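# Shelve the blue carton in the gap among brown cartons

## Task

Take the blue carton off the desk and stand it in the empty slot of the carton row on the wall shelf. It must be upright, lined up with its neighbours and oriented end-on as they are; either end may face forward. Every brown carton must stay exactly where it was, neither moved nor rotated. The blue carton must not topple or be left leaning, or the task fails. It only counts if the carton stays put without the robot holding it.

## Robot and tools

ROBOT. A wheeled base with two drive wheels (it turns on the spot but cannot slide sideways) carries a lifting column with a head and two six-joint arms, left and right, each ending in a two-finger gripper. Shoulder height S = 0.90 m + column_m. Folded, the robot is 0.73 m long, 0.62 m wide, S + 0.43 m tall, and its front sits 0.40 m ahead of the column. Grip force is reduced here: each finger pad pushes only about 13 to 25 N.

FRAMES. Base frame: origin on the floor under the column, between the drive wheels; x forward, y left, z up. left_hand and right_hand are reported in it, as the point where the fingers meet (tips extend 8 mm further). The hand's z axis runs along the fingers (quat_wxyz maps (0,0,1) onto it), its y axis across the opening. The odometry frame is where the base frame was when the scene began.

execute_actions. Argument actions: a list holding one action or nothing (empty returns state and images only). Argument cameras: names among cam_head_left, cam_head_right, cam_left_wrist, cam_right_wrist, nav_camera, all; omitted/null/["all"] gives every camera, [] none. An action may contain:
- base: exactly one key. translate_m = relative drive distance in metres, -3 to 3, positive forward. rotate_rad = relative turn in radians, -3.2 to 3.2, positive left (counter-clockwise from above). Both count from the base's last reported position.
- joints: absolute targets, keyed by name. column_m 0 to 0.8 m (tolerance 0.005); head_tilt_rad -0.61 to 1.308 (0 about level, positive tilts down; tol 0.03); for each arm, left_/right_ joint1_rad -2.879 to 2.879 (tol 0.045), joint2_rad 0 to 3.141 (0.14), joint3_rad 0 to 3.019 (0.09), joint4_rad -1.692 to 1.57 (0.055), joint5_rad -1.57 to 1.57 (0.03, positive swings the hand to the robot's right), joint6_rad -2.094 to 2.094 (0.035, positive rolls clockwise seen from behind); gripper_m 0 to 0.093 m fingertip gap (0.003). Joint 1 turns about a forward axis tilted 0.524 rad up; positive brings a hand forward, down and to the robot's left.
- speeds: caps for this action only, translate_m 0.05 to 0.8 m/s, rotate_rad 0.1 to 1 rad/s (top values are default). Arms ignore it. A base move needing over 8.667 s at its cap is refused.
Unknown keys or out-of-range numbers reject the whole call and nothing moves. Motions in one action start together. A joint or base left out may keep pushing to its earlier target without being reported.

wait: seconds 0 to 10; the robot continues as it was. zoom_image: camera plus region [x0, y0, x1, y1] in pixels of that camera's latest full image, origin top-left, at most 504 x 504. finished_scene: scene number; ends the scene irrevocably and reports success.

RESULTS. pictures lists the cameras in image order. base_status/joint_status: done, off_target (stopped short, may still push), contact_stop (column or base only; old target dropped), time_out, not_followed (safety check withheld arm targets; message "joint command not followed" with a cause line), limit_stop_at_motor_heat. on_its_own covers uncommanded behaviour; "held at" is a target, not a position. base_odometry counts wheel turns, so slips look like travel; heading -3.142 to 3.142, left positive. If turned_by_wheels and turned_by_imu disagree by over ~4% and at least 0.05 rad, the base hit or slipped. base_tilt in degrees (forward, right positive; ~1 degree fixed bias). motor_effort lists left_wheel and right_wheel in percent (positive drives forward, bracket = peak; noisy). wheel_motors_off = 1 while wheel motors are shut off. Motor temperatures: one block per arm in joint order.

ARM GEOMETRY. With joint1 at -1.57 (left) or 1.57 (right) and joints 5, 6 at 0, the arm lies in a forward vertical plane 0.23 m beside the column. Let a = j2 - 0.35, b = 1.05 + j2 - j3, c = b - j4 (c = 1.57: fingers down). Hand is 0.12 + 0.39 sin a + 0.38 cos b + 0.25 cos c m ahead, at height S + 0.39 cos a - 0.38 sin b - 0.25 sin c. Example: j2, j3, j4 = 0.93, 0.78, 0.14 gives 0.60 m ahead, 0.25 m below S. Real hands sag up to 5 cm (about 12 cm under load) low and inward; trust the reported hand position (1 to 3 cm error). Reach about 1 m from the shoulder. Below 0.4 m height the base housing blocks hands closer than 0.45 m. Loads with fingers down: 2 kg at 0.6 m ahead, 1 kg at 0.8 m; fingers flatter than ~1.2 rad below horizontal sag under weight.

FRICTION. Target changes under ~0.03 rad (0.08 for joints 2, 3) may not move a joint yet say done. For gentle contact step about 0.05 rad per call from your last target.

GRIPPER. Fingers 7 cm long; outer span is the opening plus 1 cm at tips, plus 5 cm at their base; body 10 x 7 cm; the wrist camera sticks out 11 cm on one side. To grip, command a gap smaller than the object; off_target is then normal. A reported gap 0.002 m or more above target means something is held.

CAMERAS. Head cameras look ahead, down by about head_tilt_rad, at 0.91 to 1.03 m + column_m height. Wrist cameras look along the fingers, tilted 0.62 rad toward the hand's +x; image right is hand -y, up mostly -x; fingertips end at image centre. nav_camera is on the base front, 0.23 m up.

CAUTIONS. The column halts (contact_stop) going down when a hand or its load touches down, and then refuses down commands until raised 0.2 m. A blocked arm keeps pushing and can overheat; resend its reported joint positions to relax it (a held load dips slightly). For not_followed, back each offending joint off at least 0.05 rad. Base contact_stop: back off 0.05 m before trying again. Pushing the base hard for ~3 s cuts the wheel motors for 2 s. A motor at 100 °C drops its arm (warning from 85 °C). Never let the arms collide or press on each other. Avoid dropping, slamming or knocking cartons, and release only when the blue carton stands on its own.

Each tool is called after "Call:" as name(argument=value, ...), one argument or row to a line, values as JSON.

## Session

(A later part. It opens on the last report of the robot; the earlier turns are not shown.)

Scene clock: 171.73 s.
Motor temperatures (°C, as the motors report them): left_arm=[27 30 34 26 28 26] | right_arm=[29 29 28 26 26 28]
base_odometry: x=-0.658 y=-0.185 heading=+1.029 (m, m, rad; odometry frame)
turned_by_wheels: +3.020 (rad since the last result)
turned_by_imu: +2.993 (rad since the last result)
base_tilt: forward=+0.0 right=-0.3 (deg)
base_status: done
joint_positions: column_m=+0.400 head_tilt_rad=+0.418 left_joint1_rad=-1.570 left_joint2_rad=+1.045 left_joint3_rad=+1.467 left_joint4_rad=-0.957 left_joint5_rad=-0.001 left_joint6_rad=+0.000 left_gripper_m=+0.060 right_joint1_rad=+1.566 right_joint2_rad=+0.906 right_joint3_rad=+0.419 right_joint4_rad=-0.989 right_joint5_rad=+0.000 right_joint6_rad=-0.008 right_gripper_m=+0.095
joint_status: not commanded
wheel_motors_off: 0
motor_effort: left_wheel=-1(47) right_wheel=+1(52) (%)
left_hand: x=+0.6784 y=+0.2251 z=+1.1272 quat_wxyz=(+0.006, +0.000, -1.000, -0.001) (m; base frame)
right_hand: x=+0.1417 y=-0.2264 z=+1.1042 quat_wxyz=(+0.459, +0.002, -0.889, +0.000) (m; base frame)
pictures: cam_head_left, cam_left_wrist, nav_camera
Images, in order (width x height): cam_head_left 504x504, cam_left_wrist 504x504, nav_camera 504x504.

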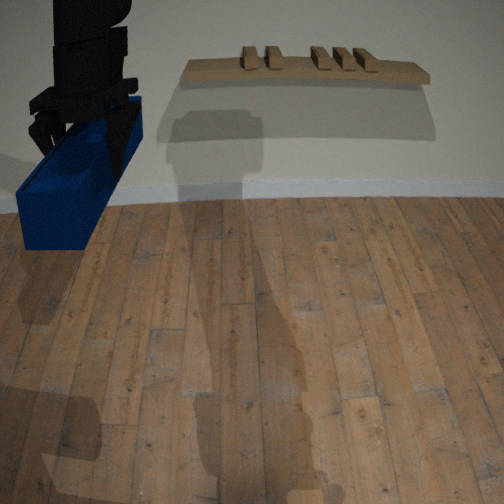

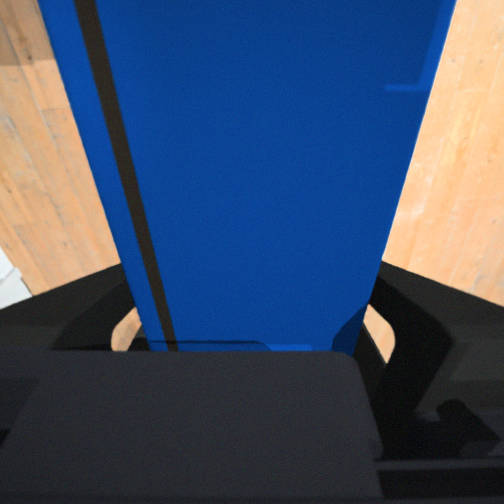

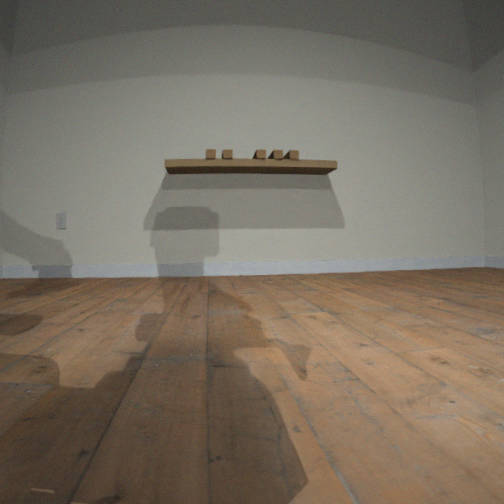

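Call:
execute_actions(
  actions=[
    {"base":{"rotate_rad":-0.28}},
  ],
  cameras=[],
)

Call:
execute_actions(
  actions=[
    {"base":{"translate_m":1.3},"speeds":{"translate_m":0.6}},
  ],
  cameras=[],
)

Call:
execute_actions(
  actions=[
    {"base":{"rotate_rad":0.28},"joints":{"head_tilt_rad":0.5}},
  ],
  cameras=["cam_head_left","cam_head_right","nav_camera"],
)

Scene clock: 173.33 s.
Motor temperatures (°C, as the motors report them): left_arm=[27 30 34 26 28 26] | right_arm=[29 29 28 26 26 28]
base_odometry: x=-0.658 y=-0.185 heading=+0.749 (m, m, rad; odometry frame)
turned_by_wheels: -0.279 (rad since the last result)
turned_by_imu: -0.278 (rad since the last result)
base_tilt: forward=+0.1 right=-0.4 (deg)
base_status: done
joint_positions: column_m=+0.400 head_tilt_rad=+0.418 left_joint1_rad=-1.570 left_joint2_rad=+1.045 left_joint3_rad=+1.467 left_joint4_rad=-0.957 left_joint5_rad=-0.001 left_joint6_rad=+0.000 left_gripper_m=+0.060 right_joint1_rad=+1.566 right_joint2_rad=+0.906 right_joint3_rad=+0.419 right_joint4_rad=-0.989 right_joint5_rad=+0.000 right_joint6_rad=-0.008 right_gripper_m=+0.095
joint_status: not commanded
wheel_motors_off: 0
motor_effort: left_wheel=+0(25) right_wheel=+1(23) (%)
left_hand: x=+0.6784 y=+0.2251 z=+1.1272 quat_wxyz=(+0.006, +0.000, -1.000, -0.001) (m; base frame)
right_hand: x=+0.1417 y=-0.2264 z=+1.1042 quat_wxyz=(+0.459, +0.002, -0.889, +0.000) (m; base frame)
pictures: none
No camera images: the call's "cameras" was empty. Leave "cameras" out to get every camera's image.

Scene clock: 177.40 s.
Motor temperatures (°C, as the motors report them): left_arm=[27 30 34 26 28 26] | right_arm=[29 29 28 26 26 28]
base_odometry: x=+0.293 y=+0.701 heading=+0.751 (m, m, rad; odometry frame)
turned_by_wheels: +0.002 (rad since the last result)
turned_by_imu: +0.006 (rad since the last result)
base_tilt: forward=+0.1 right=-0.3 (deg)
base_status: done
joint_positions: column_m=+0.400 head_tilt_rad=+0.418 left_joint1_rad=-1.570 left_joint2_rad=+1.045 left_joint3_rad=+1.467 left_joint4_rad=-0.958 left_joint5_rad=-0.001 left_joint6_rad=+0.000 left_gripper_m=+0.060 right_joint1_rad=+1.566 right_joint2_rad=+0.906 right_joint3_rad=+0.421 right_joint4_rad=-0.989 right_joint5_rad=+0.000 right_joint6_rad=-0.008 right_gripper_m=+0.095
joint_status: not commanded
wheel_motors_off: 0
motor_effort: left_wheel=+1(64) right_wheel=+0(42) (%)
left_hand: x=+0.6782 y=+0.2251 z=+1.1272 quat_wxyz=(+0.006, +0.000, -1.000, -0.001) (m; base frame)
right_hand: x=+0.1428 y=-0.2264 z=+1.1039 quat_wxyz=(+0.458, +0.002, -0.889, +0.000) (m; base frame)
pictures: none
No camera images: the call's "cameras" was empty. Leave "cameras" out to get every camera's image.

Scene clock: 178.83 s.
Motor temperatures (°C, as the motors report them): left_arm=[27 30 34 26 28 26] | right_arm=[29 29 28 26 26 28]
base_odometry: x=+0.293 y=+0.701 heading=+1.030 (m, m, rad; odometry frame)
turned_by_wheels: +0.279 (rad since the last result)
turned_by_imu: +0.272 (rad since the last result)
base_tilt: forward=+0.2 right=-0.2 (deg)
base_status: done
joint_positions: column_m=+0.400 head_tilt_rad=+0.504 left_joint1_rad=-1.570 left_joint2_rad=+1.045 left_joint3_rad=+1.467 left_joint4_rad=-0.958 left_joint5_rad=-0.001 left_joint6_rad=+0.000 left_gripper_m=+0.060 right_joint1_rad=+1.566 right_joint2_rad=+0.906 right_joint3_rad=+0.421 right_joint4_rad=-0.989 right_joint5_rad=+0.000 right_joint6_rad=-0.008 right_gripper_m=+0.095
joint_status: all done
wheel_motors_off: 0
motor_effort: left_wheel=-2(54) right_wheel=-3(43) (%)
left_hand: x=+0.6782 y=+0.2251 z=+1.1272 quat_wxyz=(+0.006, +0.000, -1.000, -0.001) (m; base frame)
right_hand: x=+0.1428 y=-0.2264 z=+1.1039 quat_wxyz=(+0.458, +0.002, -0.889, +0.000) (m; base frame)
pictures: cam_head_left, cam_head_right, nav_camera
Images, in order (width x height): cam_head_left 504x504, cam_head_right 504x504, nav_camera 504x504.

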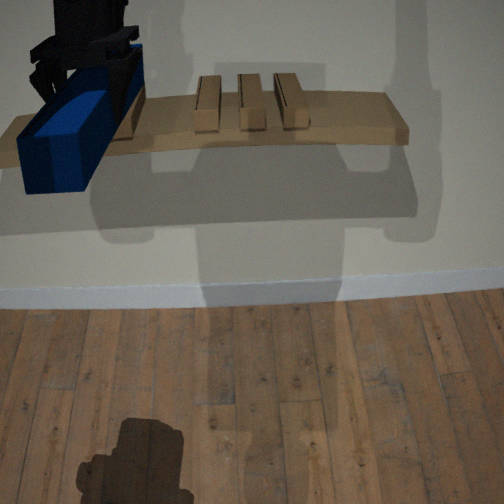

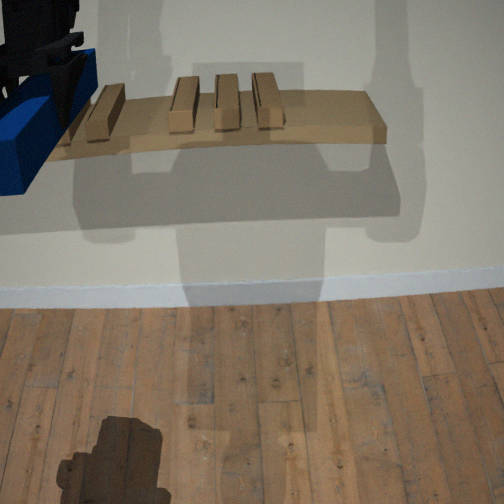

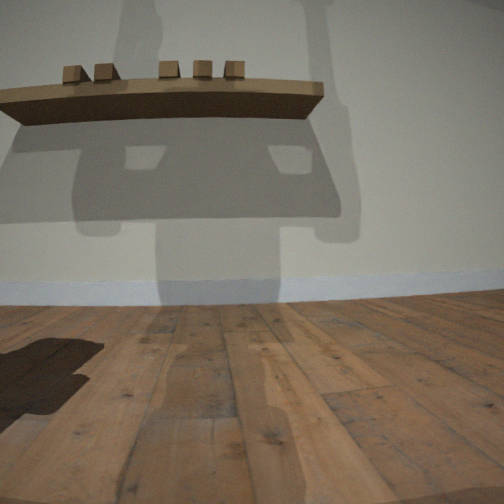

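Call:
execute_actions(
  actions=[
    {"base":{"rotate_rad":0.025}},
  ],
  cameras=[],
)

Call:
execute_actions(
  actions=[
    {"base":{"translate_m":0.72},"joints":{"head_tilt_rad":0.7,"column_m":0.3},"speeds":{"translate_m":0.4}},
  ],
  cameras=["cam_head_left","cam_head_right","cam_left_wrist"],
)

Scene clock: 180.10 s.
Motor temperatures (°C, as the motors report them): left_arm=[27 30 34 26 28 26] | right_arm=[29 29 28 26 26 28]
base_odometry: x=+0.293 y=+0.701 heading=+1.054 (m, m, rad; odometry frame)
turned_by_wheels: +0.024 (rad since the last result)
turned_by_imu: +0.024 (rad since the last result)
base_tilt: forward=+0.1 right=-0.3 (deg)
base_status: done
joint_positions: column_m=+0.400 head_tilt_rad=+0.504 left_joint1_rad=-1.570 left_joint2_rad=+1.045 left_joint3_rad=+1.467 left_joint4_rad=-0.958 left_joint5_rad=-0.001 left_joint6_rad=+0.000 left_gripper_m=+0.060 right_joint1_rad=+1.566 right_joint2_rad=+0.906 right_joint3_rad=+0.421 right_joint4_rad=-0.989 right_joint5_rad=+0.000 right_joint6_rad=-0.008 right_gripper_m=+0.095
joint_status: not commanded
wheel_motors_off: 0
motor_effort: left_wheel=-2(43) right_wheel=+1(23) (%)
left_hand: x=+0.6782 y=+0.2251 z=+1.1272 quat_wxyz=(+0.006, +0.000, -1.000, -0.001) (m; base frame)
right_hand: x=+0.1428 y=-0.2264 z=+1.1039 quat_wxyz=(+0.458, +0.002, -0.889, +0.000) (m; base frame)
pictures: none
No camera images: the call's "cameras" was empty. Leave "cameras" out to get every camera's image.

Scene clock: 183.33 s.
Motor temperatures (°C, as the motors report them): left_arm=[27 30 34 26 28 26] | right_arm=[29 29 28 26 26 28]
base_odometry: x=+0.649 y=+1.327 heading=+1.055 (m, m, rad; odometry frame)
turned_by_wheels: +0.001 (rad since the last result)
turned_by_imu: +0.004 (rad since the last result)
base_tilt: forward=+0.1 right=-0.4 (deg)
base_status: done
joint_positions: column_m=+0.300 head_tilt_rad=+0.703 left_joint1_rad=-1.570 left_joint2_rad=+1.045 left_joint3_rad=+1.467 left_joint4_rad=-0.958 left_joint5_rad=-0.001 left_joint6_rad=+0.000 left_gripper_m=+0.060 right_joint1_rad=+1.566 right_joint2_rad=+0.904 right_joint3_rad=+0.421 right_joint4_rad=-0.989 right_joint5_rad=+0.000 right_joint6_rad=-0.008 right_gripper_m=+0.095
joint_status: all done
wheel_motors_off: 0
motor_effort: left_wheel=+1(57) right_wheel=-2(43) (%)
left_hand: x=+0.6781 y=+0.2251 z=+1.0273 quat_wxyz=(+0.006, +0.000, -1.000, -0.001) (m; base frame)
right_hand: x=+0.1433 y=-0.2264 z=+1.0039 quat_wxyz=(+0.457, +0.002, -0.890, +0.000) (m; base frame)
pictures: cam_head_left, cam_head_right, cam_left_wrist
Images, in order (width x height): cam_head_left 504x504, cam_head_right 504x504, cam_left_wrist 504x504.

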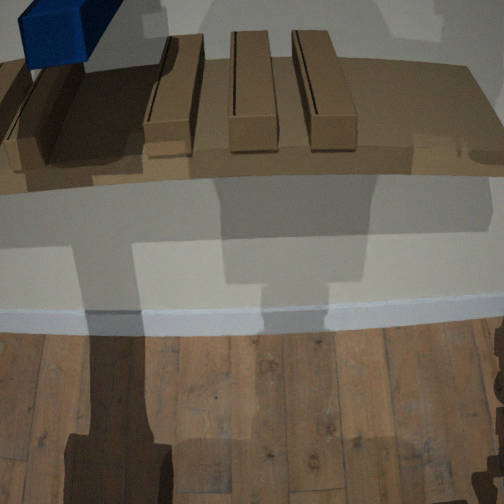

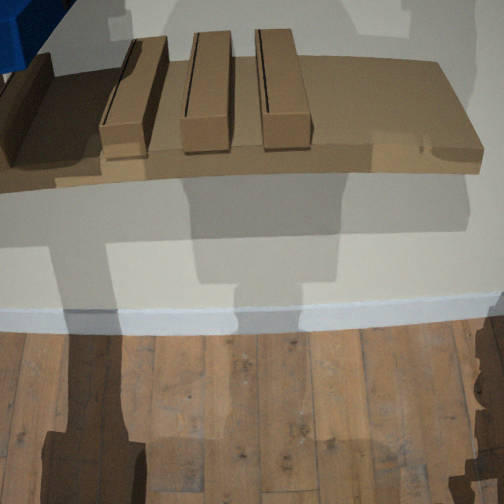

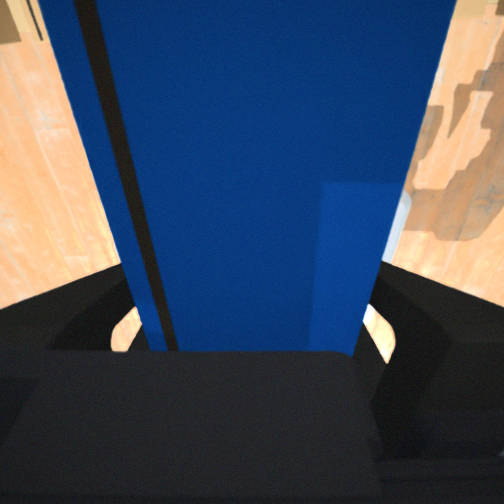

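Call:
execute_actions(
  actions=[
    {"base":{"rotate_rad":0.04},"joints":{"left_joint6_rad":0.045},"speeds":{"rotate_rad":0.2}},
  ],
  cameras=[],
)

Call:
execute_actions(
  actions=[
    {"base":{"translate_m":0.17},"joints":{"column_m":0.25},"speeds":{"translate_m":0.2}},
  ],
  cameras=["cam_head_left","cam_left_wrist"],
)

Scene clock: 184.47 s.
Motor temperatures (°C, as the motors report them): left_arm=[27 30 34 26 28 26] | right_arm=[29 29 28 26 26 28]
base_odometry: x=+0.649 y=+1.327 heading=+1.092 (m, m, rad; odometry frame)
turned_by_wheels: +0.038 (rad since the last result)
turned_by_imu: +0.037 (rad since the last result)
base_tilt: forward=+0.1 right=-0.3 (deg)
base_status: done
joint_positions: column_m=+0.300 head_tilt_rad=+0.703 left_joint1_rad=-1.570 left_joint2_rad=+1.045 left_joint3_rad=+1.467 left_joint4_rad=-0.958 left_joint5_rad=-0.001 left_joint6_rad=+0.038 left_gripper_m=+0.060 right_joint1_rad=+1.566 right_joint2_rad=+0.904 right_joint3_rad=+0.421 right_joint4_rad=-0.989 right_joint5_rad=+0.000 right_joint6_rad=-0.008 right_gripper_m=+0.095
joint_status: all done
wheel_motors_off: 0
motor_effort: left_wheel=-1(49) right_wheel=+0(43) (%)
left_hand: x=+0.6781 y=+0.2252 z=+1.0273 quat_wxyz=(+0.006, -0.019, -1.000, -0.001) (m; base frame)
right_hand: x=+0.1433 y=-0.2264 z=+1.0039 quat_wxyz=(+0.457, +0.002, -0.890, +0.000) (m; base frame)
pictures: none
No camera images: the call's "cameras" was empty. Leave "cameras" out to get every camera's image.

Scene clock: 186.23 s.
Motor temperatures (°C, as the motors report them): left_arm=[27 30 34 26 28 26] | right_arm=[29 29 28 26 26 28]
base_odometry: x=+0.727 y=+1.478 heading=+1.094 (m, m, rad; odometry frame)
turned_by_wheels: +0.002 (rad since the last result)
turned_by_imu: +0.003 (rad since the last result)
base_tilt: forward=+0.1 right=-0.3 (deg)
base_status: done
joint_positions: column_m=+0.250 head_tilt_rad=+0.703 left_joint1_rad=-1.570 left_joint2_rad=+1.045 left_joint3_rad=+1.467 left_joint4_rad=-0.958 left_joint5_rad=-0.001 left_joint6_rad=+0.038 left_gripper_m=+0.060 right_joint1_rad=+1.566 right_joint2_rad=+0.904 right_joint3_rad=+0.419 right_joint4_rad=-0.989 right_joint5_rad=+0.000 right_joint6_rad=-0.008 right_gripper_m=+0.095
joint_status: all done
wheel_motors_off: 0
motor_effort: left_wheel=+1(55) right_wheel=-5(36) (%)
left_hand: x=+0.6781 y=+0.2252 z=+0.9773 quat_wxyz=(+0.006, -0.019, -1.000, -0.001) (m; base frame)
right_hand: x=+0.1424 y=-0.2264 z=+0.9543 quat_wxyz=(+0.457, +0.002, -0.889, +0.000) (m; base frame)
pictures: cam_head_left, cam_left_wrist
Images, in order (width x height): cam_head_left 504x504, cam_left_wrist 504x504.

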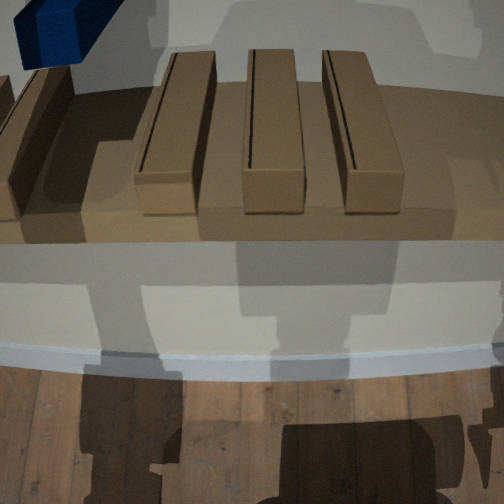

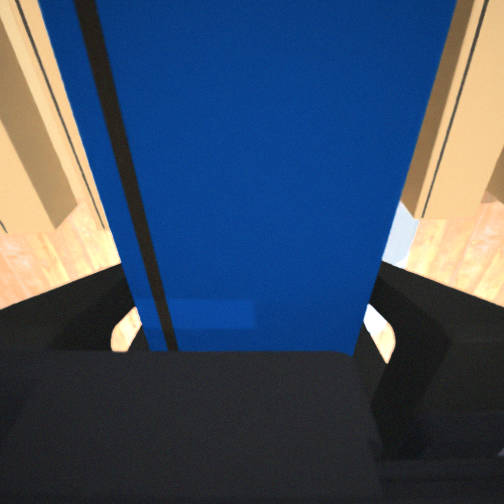

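Call:
execute_actions(
  actions=[
    {"joints":{"column_m":0.11,"head_tilt_rad":0.5}},
  ],
  cameras=["cam_head_left","cam_left_wrist"],
)

Scene clock: 188.87 s.
Motor temperatures (°C, as the motors report them): left_arm=[27 30 34 26 28 26] | right_arm=[29 29 27 26 26 28]
base_odometry: x=+0.727 y=+1.478 heading=+1.094 (m, m, rad; odometry frame)
turned_by_wheels: +0.000 (rad since the last result)
turned_by_imu: +0.001 (rad since the last result)
base_tilt: forward=+0.1 right=-0.3 (deg)
base_status: not commanded
joint_positions: column_m=+0.110 head_tilt_rad=+0.518 left_joint1_rad=-1.570 left_joint2_rad=+1.045 left_joint3_rad=+1.467 left_joint4_rad=-0.958 left_joint5_rad=-0.001 left_joint6_rad=+0.038 left_gripper_m=+0.060 right_joint1_rad=+1.566 right_joint2_rad=+0.904 right_joint3_rad=+0.419 right_joint4_rad=-0.989 right_joint5_rad=+0.000 right_joint6_rad=-0.008 right_gripper_m=+0.095
joint_status: all done
wheel_motors_off: 0
motor_effort: left_wheel=+3(2) right_wheel=+0(1) (%)
left_hand: x=+0.6781 y=+0.2252 z=+0.8373 quat_wxyz=(+0.006, -0.019, -1.000, -0.001) (m; base frame)
right_hand: x=+0.1424 y=-0.2264 z=+0.8143 quat_wxyz=(+0.457, +0.002, -0.889, +0.000) (m; base frame)
pictures: cam_head_left, cam_left_wrist
Images, in order (width x height): cam_head_left 504x504, cam_left_wrist 504x504.

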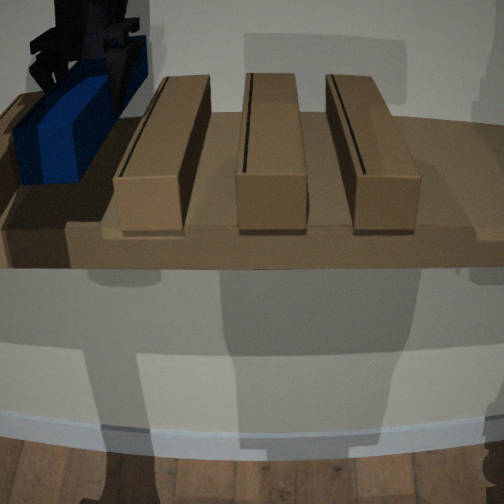

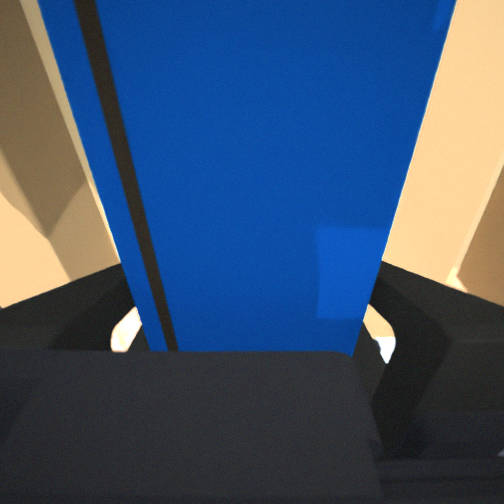

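Call:
execute_actions(
  actions=[
    {"joints":{"column_m":0.07}},
  ],
  cameras=["cam_head_left","cam_left_wrist"],
)

Scene clock: 196.63 s.
Motor temperatures (°C, as the motors report them): left_arm=[27 30 34 26 28 26] | right_arm=[29 29 27 26 26 28]
base_odometry: x=+0.727 y=+1.478 heading=+1.094 (m, m, rad; odometry frame)
turned_by_wheels: +0.000 (rad since the last result)
turned_by_imu: +0.002 (rad since the last result)
base_tilt: forward=+0.1 right=-0.4 (deg)
base_status: not commanded
joint_positions: column_m=+0.070 head_tilt_rad=+0.518 left_joint1_rad=-1.570 left_joint2_rad=+1.045 left_joint3_rad=+1.467 left_joint4_rad=-0.958 left_joint5_rad=-0.001 left_joint6_rad=+0.038 left_gripper_m=+0.060 right_joint1_rad=+1.566 right_joint2_rad=+0.904 right_joint3_rad=+0.419 right_joint4_rad=-0.989 right_joint5_rad=+0.000 right_joint6_rad=-0.008 right_gripper_m=+0.095
joint_status: all done
wheel_motors_off: 0
motor_effort: left_wheel=+2(2) right_wheel=-3(2) (%)
left_hand: x=+0.6781 y=+0.2252 z=+0.7973 quat_wxyz=(+0.006, -0.019, -1.000, -0.001) (m; base frame)
right_hand: x=+0.1424 y=-0.2264 z=+0.7743 quat_wxyz=(+0.457, +0.002, -0.889, +0.000) (m; base frame)
pictures: cam_head_left, cam_left_wrist
Images, in order (width x height): cam_head_left 504x504, cam_left_wrist 504x504.

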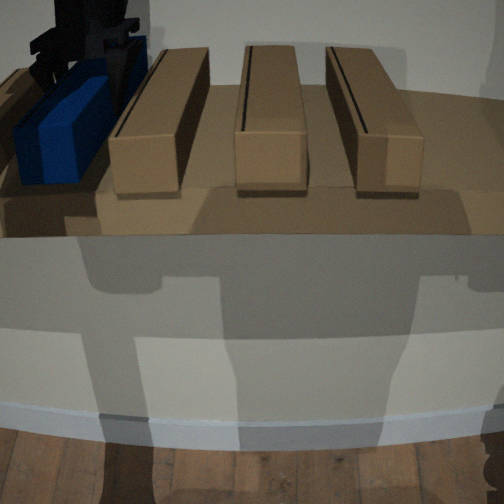

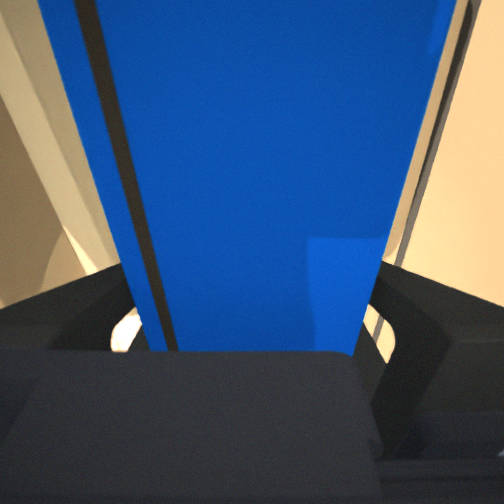

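Call:
execute_actions(
  actions=[
    {"joints":{"column_m":0.1}},
  ],
  cameras=[],
)

Call:
execute_actions(
  actions=[
    {"base":{"rotate_rad":0.035},"joints":{"left_joint6_rad":0.08},"speeds":{"rotate_rad":0.1}},
  ],
  cameras=[],
)

Call:
execute_actions(
  actions=[
    {"joints":{"column_m":0.07}},
  ],
  cameras=["cam_head_left","cam_left_wrist"],
)

Scene clock: 197.77 s.
Motor temperatures (°C, as the motors report them): left_arm=[27 30 34 26 28 26] | right_arm=[29 29 27 26 26 28]
base_odometry: x=+0.727 y=+1.478 heading=+1.094 (m, m, rad; odometry frame)
turned_by_wheels: +0.000 (rad since the last result)
turned_by_imu: +0.000 (rad since the last result)
base_tilt: forward=+0.2 right=-0.2 (deg)
base_status: not commanded
joint_positions: column_m=+0.100 head_tilt_rad=+0.518 left_joint1_rad=-1.570 left_joint2_rad=+1.045 left_joint3_rad=+1.467 left_joint4_rad=-0.958 left_joint5_rad=-0.001 left_joint6_rad=+0.038 left_gripper_m=+0.060 right_joint1_rad=+1.566 right_joint2_rad=+0.904 right_joint3_rad=+0.419 right_joint4_rad=-0.989 right_joint5_rad=+0.000 right_joint6_rad=-0.008 right_gripper_m=+0.095
joint_status: all done
wheel_motors_off: 0
motor_effort: left_wheel=+3(3) right_wheel=-5(3) (%)
left_hand: x=+0.6781 y=+0.2252 z=+0.8272 quat_wxyz=(+0.006, -0.019, -1.000, -0.001) (m; base frame)
right_hand: x=+0.1424 y=-0.2264 z=+0.8042 quat_wxyz=(+0.457, +0.002, -0.889, +0.000) (m; base frame)
pictures: none
No camera images: the call's "cameras" was empty. Leave "cameras" out to get every camera's image.

Scene clock: 198.67 s.
Motor temperatures (°C, as the motors report them): left_arm=[27 30 34 26 28 26] | right_arm=[29 29 27 26 26 28]
base_odometry: x=+0.727 y=+1.479 heading=+1.127 (m, m, rad; odometry frame)
turned_by_wheels: +0.033 (rad since the last result)
turned_by_imu: +0.032 (rad since the last result)
base_tilt: forward=+0.1 right=-0.3 (deg)
base_status: done
joint_positions: column_m=+0.100 head_tilt_rad=+0.518 left_joint1_rad=-1.570 left_joint2_rad=+1.045 left_joint3_rad=+1.467 left_joint4_rad=-0.958 left_joint5_rad=-0.001 left_joint6_rad=+0.070 left_gripper_m=+0.060 right_joint1_rad=+1.566 right_joint2_rad=+0.904 right_joint3_rad=+0.419 right_joint4_rad=-0.989 right_joint5_rad=+0.000 right_joint6_rad=-0.008 right_gripper_m=+0.095
joint_status: all done
wheel_motors_off: 0
motor_effort: left_wheel=-1(45) right_wheel=-1(43) (%)
left_hand: x=+0.6781 y=+0.2252 z=+0.8272 quat_wxyz=(+0.006, -0.035, -0.999, -0.001) (m; base frame)
right_hand: x=+0.1424 y=-0.2264 z=+0.8042 quat_wxyz=(+0.457, +0.002, -0.889, +0.000) (m; base frame)
pictures: none
No camera images: the call's "cameras" was empty. Leave "cameras" out to get every camera's image.

Scene clock: 199.63 s.
Motor temperatures (°C, as the motors report them): left_arm=[27 30 34 26 28 26] | right_arm=[29 29 27 26 26 28]
base_odometry: x=+0.727 y=+1.479 heading=+1.127 (m, m, rad; odometry frame)
turned_by_wheels: +0.000 (rad since the last result)
turned_by_imu: +0.000 (rad since the last result)
base_tilt: forward=+0.1 right=-0.4 (deg)
base_status: not commanded
joint_positions: column_m=+0.070 head_tilt_rad=+0.518 left_joint1_rad=-1.570 left_joint2_rad=+1.045 left_joint3_rad=+1.467 left_joint4_rad=-0.958 left_joint5_rad=-0.001 left_joint6_rad=+0.070 left_gripper_m=+0.060 right_joint1_rad=+1.566 right_joint2_rad=+0.904 right_joint3_rad=+0.419 right_joint4_rad=-0.989 right_joint5_rad=+0.000 right_joint6_rad=-0.008 right_gripper_m=+0.095
joint_status: all done
wheel_motors_off: 0
motor_effort: left_wheel=-2(2) right_wheel=+2(2) (%)
left_hand: x=+0.6781 y=+0.2252 z=+0.7973 quat_wxyz=(+0.006, -0.035, -0.999, -0.001) (m; base frame)
right_hand: x=+0.1424 y=-0.2264 z=+0.7743 quat_wxyz=(+0.457, +0.002, -0.889, +0.000) (m; base frame)
pictures: cam_head_left, cam_left_wrist
Images, in order (width x height): cam_head_left 504x504, cam_left_wrist 504x504.

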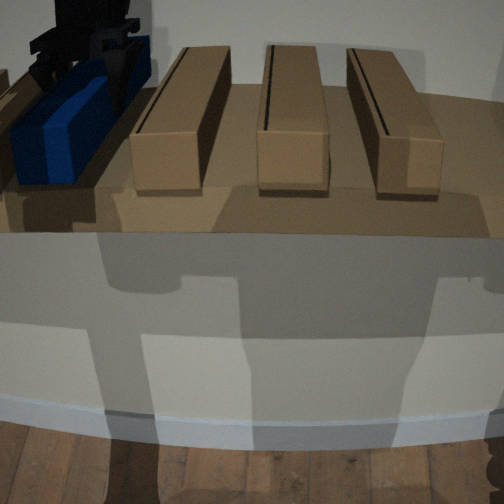

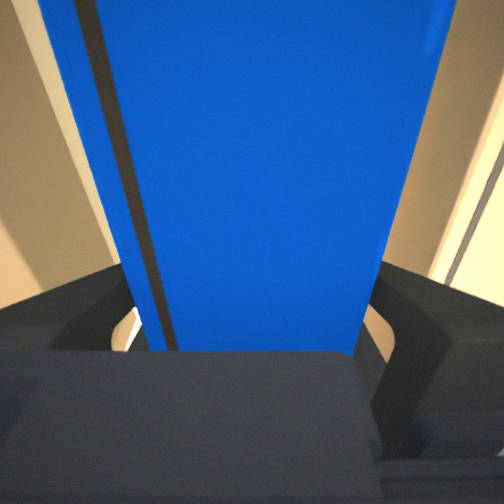

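Call:
execute_actions(
  actions=[
    {"joints":{"column_m":0.045}},
  ],
  cameras=["cam_head_left","cam_left_wrist"],
)

Scene clock: 200.70 s.
Motor temperatures (°C, as the motors report them): left_arm=[27 30 34 26 28 26] | right_arm=[29 29 27 26 26 28]
base_odometry: x=+0.727 y=+1.479 heading=+1.127 (m, m, rad; odometry frame)
turned_by_wheels: +0.000 (rad since the last result)
turned_by_imu: +0.000 (rad since the last result)
base_tilt: forward=+0.2 right=-0.4 (deg)
base_status: not commanded
joint_positions: column_m=+0.045 head_tilt_rad=+0.518 left_joint1_rad=-1.570 left_joint2_rad=+1.045 left_joint3_rad=+1.467 left_joint4_rad=-0.958 left_joint5_rad=-0.001 left_joint6_rad=+0.070 left_gripper_m=+0.060 right_joint1_rad=+1.566 right_joint2_rad=+0.904 right_joint3_rad=+0.419 right_joint4_rad=-0.989 right_joint5_rad=+0.000 right_joint6_rad=-0.008 right_gripper_m=+0.095
joint_status: all done
wheel_motors_off: 0
motor_effort: left_wheel=-3(3) right_wheel=+4(3) (%)
left_hand: x=+0.6781 y=+0.2252 z=+0.7723 quat_wxyz=(+0.006, -0.035, -0.999, -0.001) (m; base frame)
right_hand: x=+0.1424 y=-0.2264 z=+0.7493 quat_wxyz=(+0.457, +0.002, -0.889, +0.000) (m; base frame)
pictures: cam_head_left, cam_left_wrist
Images, in order (width x height): cam_head_left 504x504, cam_left_wrist 504x504.

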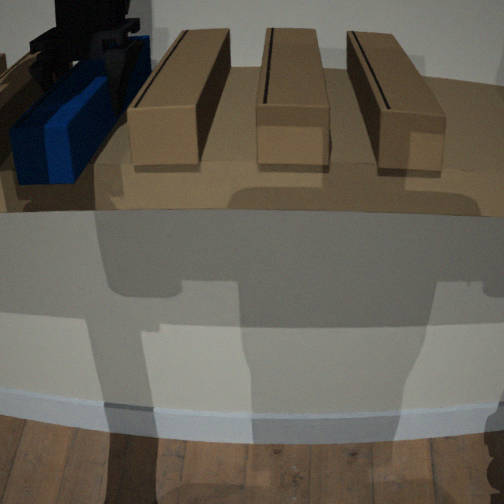

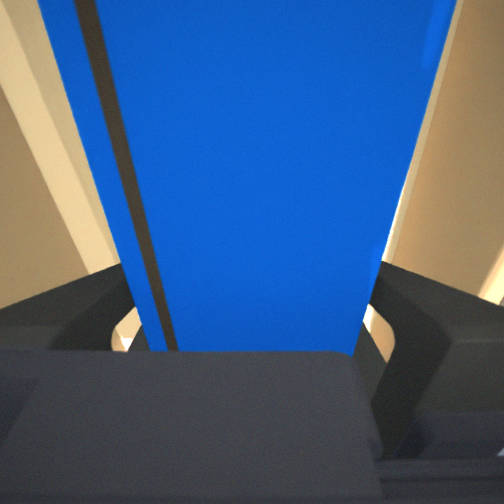

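Call:
execute_actions(
  actions=[
    {"base":{"translate_m":0.028},"speeds":{"translate_m":0.05}},
  ],
  cameras=[],
)

Call:
execute_actions(
  actions=[
    {"joints":{"column_m":0.028}},
  ],
  cameras=["cam_head_left","cam_left_wrist"],
)

Call:
zoom_image(
  camera="cam_head_left",
  region=[0,10,260,230],
)

Scene clock: 202.17 s.
Motor temperatures (°C, as the motors report them): left_arm=[27 30 34 26 28 26] | right_arm=[29 29 27 26 26 28]
base_odometry: x=+0.739 y=+1.504 heading=+1.128 (m, m, rad; odometry frame)
turned_by_wheels: +0.002 (rad since the last result)
turned_by_imu: +0.002 (rad since the last result)
base_tilt: forward=+0.1 right=-0.3 (deg)
base_status: done
joint_positions: column_m=+0.045 head_tilt_rad=+0.518 left_joint1_rad=-1.570 left_joint2_rad=+1.045 left_joint3_rad=+1.467 left_joint4_rad=-0.958 left_joint5_rad=-0.001 left_joint6_rad=+0.070 left_gripper_m=+0.060 right_joint1_rad=+1.566 right_joint2_rad=+0.903 right_joint3_rad=+0.420 right_joint4_rad=-0.989 right_joint5_rad=+0.000 right_joint6_rad=-0.008 right_gripper_m=+0.095
joint_status: not commanded
wheel_motors_off: 0
motor_effort: left_wheel=+1(42) right_wheel=-1(35) (%)
left_hand: x=+0.6780 y=+0.2252 z=+0.7723 quat_wxyz=(+0.007, -0.035, -0.999, -0.001) (m; base frame)
right_hand: x=+0.1429 y=-0.2264 z=+0.7491 quat_wxyz=(+0.457, +0.002, -0.890, +0.000) (m; base frame)
pictures: none
No camera images: the call's "cameras" was empty. Leave "cameras" out to get every camera's image.

Scene clock: 202.97 s.
Motor temperatures (°C, as the motors report them): left_arm=[27 30 34 26 28 26] | right_arm=[29 29 27 26 26 28]
base_odometry: x=+0.739 y=+1.504 heading=+1.128 (m, m, rad; odometry frame)
turned_by_wheels: +0.000 (rad since the last result)
turned_by_imu: +0.000 (rad since the last result)
base_tilt: forward=+0.1 right=-0.3 (deg)
base_status: not commanded
joint_positions: column_m=+0.028 head_tilt_rad=+0.518 left_joint1_rad=-1.570 left_joint2_rad=+1.032 left_joint3_rad=+1.467 left_joint4_rad=-0.965 left_joint5_rad=-0.001 left_joint6_rad=+0.071 left_gripper_m=+0.060 right_joint1_rad=+1.566 right_joint2_rad=+0.903 right_joint3_rad=+0.420 right_joint4_rad=-0.989 right_joint5_rad=+0.000 right_joint6_rad=-0.008 right_gripper_m=+0.095
joint_status: all done
wheel_motors_off: 0
motor_effort: left_wheel=+4(3) right_wheel=-1(2) (%)
left_hand: x=+0.6786 y=+0.2252 z=+0.7625 quat_wxyz=(+0.003, -0.035, -0.999, -0.001) (m; base frame)
right_hand: x=+0.1429 y=-0.2264 z=+0.7322 quat_wxyz=(+0.457, +0.002, -0.890, +0.000) (m; base frame)
pictures: cam_head_left, cam_left_wrist
Images, in order (width x height): cam_head_left 504x504, cam_left_wrist 504x504.

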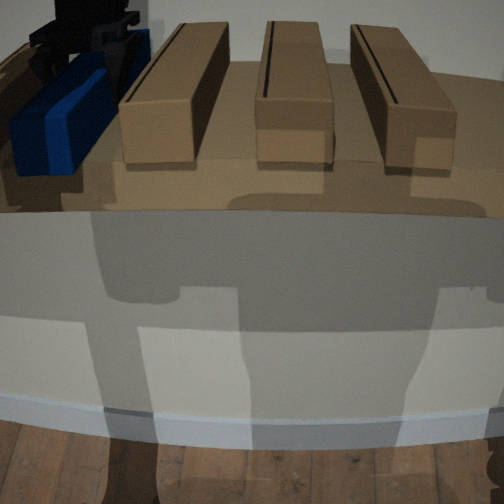

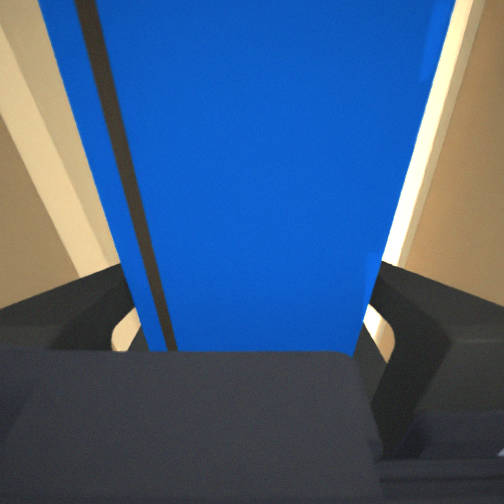

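Region (0, 10, 260, 230) of cam_head_left's 504x504 image, scaled by 1.938, with more detail than that image has; it fills the top 426 rows of this view, and the rest is white.

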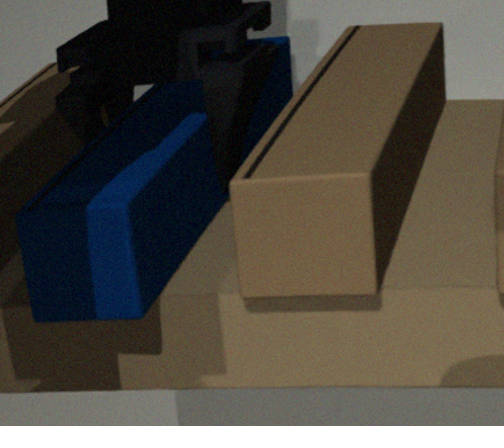

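Call:
execute_actions(
  actions=[
    {"joints":{"column_m":0.042}},
  ],
  cameras=[],
)

Call:
execute_actions(
  actions=[
    {"base":{"translate_m":0.016},"speeds":{"translate_m":0.05}},
  ],
  cameras=[],
)

Call:
execute_actions(
  actions=[
    {"joints":{"column_m":0.03}},
  ],
  cameras=[],
)

Call:
execute_actions(
  actions=[
    {"joints":{"left_gripper_m":0.076}},
  ],
  cameras=["cam_left_wrist"],
)

Call:
execute_actions(
  actions=[
    {"joints":{"column_m":0.22}},
  ],
  cameras=["cam_left_wrist","cam_head_left"],
)

Scene clock: 204.10 s.
Motor temperatures (°C, as the motors report them): left_arm=[27 30 35 26 28 26] | right_arm=[29 29 27 26 26 28]
base_odometry: x=+0.739 y=+1.504 heading=+1.128 (m, m, rad; odometry frame)
turned_by_wheels: +0.000 (rad since the last result)
turned_by_imu: +0.000 (rad since the last result)
base_tilt: forward=+0.1 right=-0.4 (deg)
base_status: not commanded
joint_positions: column_m=+0.042 head_tilt_rad=+0.518 left_joint1_rad=-1.570 left_joint2_rad=+1.037 left_joint3_rad=+1.467 left_joint4_rad=-0.965 left_joint5_rad=-0.001 left_joint6_rad=+0.071 left_gripper_m=+0.060 right_joint1_rad=+1.566 right_joint2_rad=+0.903 right_joint3_rad=+0.420 right_joint4_rad=-0.989 right_joint5_rad=+0.000 right_joint6_rad=-0.008 right_gripper_m=+0.095
joint_status: all done
wheel_motors_off: 0
motor_effort: left_wheel=+3(3) right_wheel=-1(2) (%)
left_hand: x=+0.6778 y=+0.2252 z=+0.7736 quat_wxyz=(+0.006, -0.035, -0.999, -0.001) (m; base frame)
right_hand: x=+0.1429 y=-0.2264 z=+0.7460 quat_wxyz=(+0.457, +0.002, -0.890, +0.000) (m; base frame)
pictures: none
No camera images: the call's "cameras" was empty. Leave "cameras" out to get every camera's image.

Scene clock: 205.00 s.
Motor temperatures (°C, as the motors report them): left_arm=[27 30 35 26 28 26] | right_arm=[29 29 27 26 26 28]
base_odometry: x=+0.746 y=+1.518 heading=+1.130 (m, m, rad; odometry frame)
turned_by_wheels: +0.002 (rad since the last result)
turned_by_imu: +0.002 (rad since the last result)
base_tilt: forward=+0.1 right=-0.4 (deg)
base_status: done
joint_positions: column_m=+0.042 head_tilt_rad=+0.518 left_joint1_rad=-1.570 left_joint2_rad=+1.038 left_joint3_rad=+1.467 left_joint4_rad=-0.966 left_joint5_rad=-0.001 left_joint6_rad=+0.071 left_gripper_m=+0.060 right_joint1_rad=+1.566 right_joint2_rad=+0.903 right_joint3_rad=+0.421 right_joint4_rad=-0.989 right_joint5_rad=+0.000 right_joint6_rad=-0.008 right_gripper_m=+0.095
joint_status: not commanded
wheel_motors_off: 0
motor_effort: left_wheel=+1(40) right_wheel=+0(35) (%)
left_hand: x=+0.6774 y=+0.2252 z=+0.7730 quat_wxyz=(+0.007, -0.035, -0.999, -0.001) (m; base frame)
right_hand: x=+0.1435 y=-0.2264 z=+0.7458 quat_wxyz=(+0.456, +0.002, -0.890, +0.000) (m; base frame)
pictures: none
No camera images: the call's "cameras" was empty. Leave "cameras" out to get every camera's image.

Scene clock: 205.73 s.
Motor temperatures (°C, as the motors report them): left_arm=[27 30 35 26 28 26] | right_arm=[29 29 27 26 26 28]
base_odometry: x=+0.746 y=+1.518 heading=+1.130 (m, m, rad; odometry frame)
turned_by_wheels: +0.000 (rad since the last result)
turned_by_imu: +0.000 (rad since the last result)
base_tilt: forward=+0.1 right=-0.5 (deg)
base_status: not commanded
joint_positions: column_m=+0.030 head_tilt_rad=+0.517 left_joint1_rad=-1.570 left_joint2_rad=+1.036 left_joint3_rad=+1.467 left_joint4_rad=-0.968 left_joint5_rad=-0.001 left_joint6_rad=+0.071 left_gripper_m=+0.060 right_joint1_rad=+1.566 right_joint2_rad=+0.903 right_joint3_rad=+0.421 right_joint4_rad=-0.989 right_joint5_rad=+0.000 right_joint6_rad=-0.008 right_gripper_m=+0.095
joint_status: all done
wheel_motors_off: 0
motor_effort: left_wheel=+4(4) right_wheel=-3(2) (%)
left_hand: x=+0.6772 y=+0.2252 z=+0.7624 quat_wxyz=(+0.007, -0.035, -0.999, -0.001) (m; base frame)
right_hand: x=+0.1436 y=-0.2264 z=+0.7340 quat_wxyz=(+0.456, +0.002, -0.890, +0.000) (m; base frame)
pictures: none
No camera images: the call's "cameras" was empty. Leave "cameras" out to get every camera's image.

Scene clock: 206.40 s.
Motor temperatures (°C, as the motors report them): left_arm=[27 30 35 26 28 26] | right_arm=[29 29 27 26 26 28]
base_odometry: x=+0.746 y=+1.518 heading=+1.130 (m, m, rad; odometry frame)
turned_by_wheels: +0.000 (rad since the last result)
turned_by_imu: +0.000 (rad since the last result)
base_tilt: forward=+0.1 right=-0.3 (deg)
base_status: not commanded
joint_positions: column_m=+0.030 head_tilt_rad=+0.517 left_joint1_rad=-1.570 left_joint2_rad=+1.037 left_joint3_rad=+1.467 left_joint4_rad=-0.968 left_joint5_rad=-0.001 left_joint6_rad=+0.071 left_gripper_m=+0.076 right_joint1_rad=+1.566 right_joint2_rad=+0.903 right_joint3_rad=+0.421 right_joint4_rad=-0.989 right_joint5_rad=+0.000 right_joint6_rad=-0.008 right_gripper_m=+0.095
joint_status: all done
wheel_motors_off: 0
motor_effort: left_wheel=+4(4) right_wheel=-2(2) (%)
left_hand: x=+0.6770 y=+0.2252 z=+0.7618 quat_wxyz=(+0.007, -0.035, -0.999, -0.001) (m; base frame)
right_hand: x=+0.1436 y=-0.2264 z=+0.7340 quat_wxyz=(+0.456, +0.002, -0.890, +0.000) (m; base frame)
pictures: cam_left_wrist
Images, in order (width x height): cam_left_wrist 504x504.

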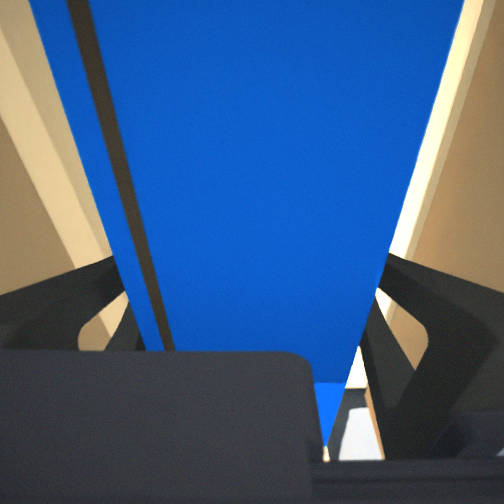

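Scene clock: 209.47 s.
Motor temperatures (°C, as the motors report them): left_arm=[27 30 35 26 28 26] | right_arm=[29 29 27 26 26 28]
base_odometry: x=+0.746 y=+1.518 heading=+1.130 (m, m, rad; odometry frame)
turned_by_wheels: +0.000 (rad since the last result)
turned_by_imu: +0.001 (rad since the last result)
base_tilt: forward=+0.2 right=-0.4 (deg)
base_status: not commanded
joint_positions: column_m=+0.220 head_tilt_rad=+0.517 left_joint1_rad=-1.570 left_joint2_rad=+1.038 left_joint3_rad=+1.467 left_joint4_rad=-0.968 left_joint5_rad=-0.001 left_joint6_rad=+0.071 left_gripper_m=+0.076 right_joint1_rad=+1.566 right_joint2_rad=+0.903 right_joint3_rad=+0.421 right_joint4_rad=-0.989 right_joint5_rad=+0.000 right_joint6_rad=-0.008 right_gripper_m=+0.095
joint_status: all done
wheel_motors_off: 0
motor_effort: left_wheel=+3(4) right_wheel=-3(3) (%)
left_hand: x=+0.6770 y=+0.2252 z=+0.9514 quat_wxyz=(+0.007, -0.035, -0.999, -0.001) (m; base frame)
right_hand: x=+0.1436 y=-0.2264 z=+0.9238 quat_wxyz=(+0.456, +0.002, -0.890, +0.000) (m; base frame)
pictures: cam_head_left, cam_left_wrist
Images, in order (width x height): cam_head_left 504x504, cam_left_wrist 504x504.

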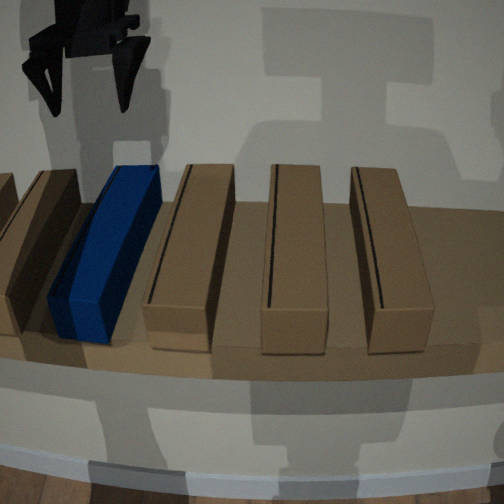

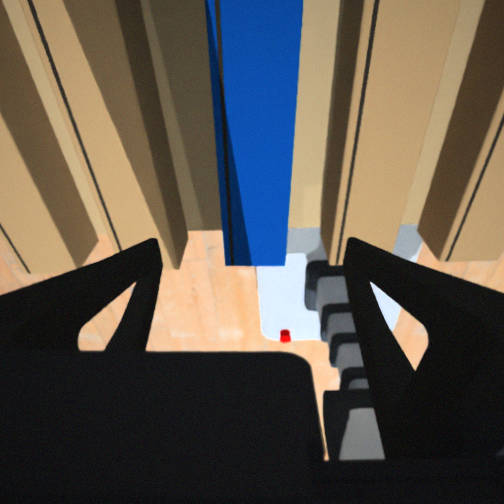

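Call:
execute_actions(
  actions=[
    {"base":{"translate_m":-0.35}},
  ],
  cameras=["cam_head_left"],
)

Call:
finished_scene(
  scene=1,
)

Scene clock: 212.20 s.
Motor temperatures (°C, as the motors report them): left_arm=[27 30 35 26 28 26] | right_arm=[29 29 27 26 26 28]
base_odometry: x=+0.597 y=+1.202 heading=+1.132 (m, m, rad; odometry frame)
turned_by_wheels: +0.002 (rad since the last result)
turned_by_imu: +0.002 (rad since the last result)
base_tilt: forward=+0.1 right=-0.3 (deg)
base_status: done
joint_positions: column_m=+0.220 head_tilt_rad=+0.517 left_joint1_rad=-1.570 left_joint2_rad=+1.038 left_joint3_rad=+1.467 left_joint4_rad=-0.966 left_joint5_rad=-0.001 left_joint6_rad=+0.071 left_gripper_m=+0.076 right_joint1_rad=+1.566 right_joint2_rad=+0.902 right_joint3_rad=+0.418 right_joint4_rad=-0.989 right_joint5_rad=+0.000 right_joint6_rad=-0.008 right_gripper_m=+0.095
joint_status: not commanded
wheel_motors_off: 0
motor_effort: left_wheel=+1(62) right_wheel=-2(54) (%)
left_hand: x=+0.6775 y=+0.2252 z=+0.9512 quat_wxyz=(+0.007, -0.035, -0.999, -0.001) (m; base frame)
right_hand: x=+0.1423 y=-0.2264 z=+0.9243 quat_wxyz=(+0.457, +0.002, -0.889, +0.000) (m; base frame)
pictures: cam_head_left
Images, in order (width x height): cam_head_left 504x504.

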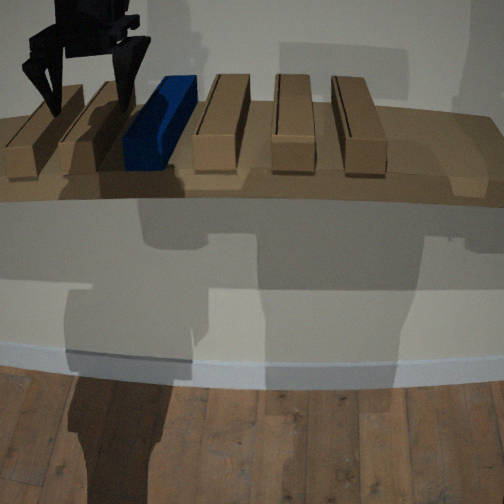

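The scene is finished: the task was done.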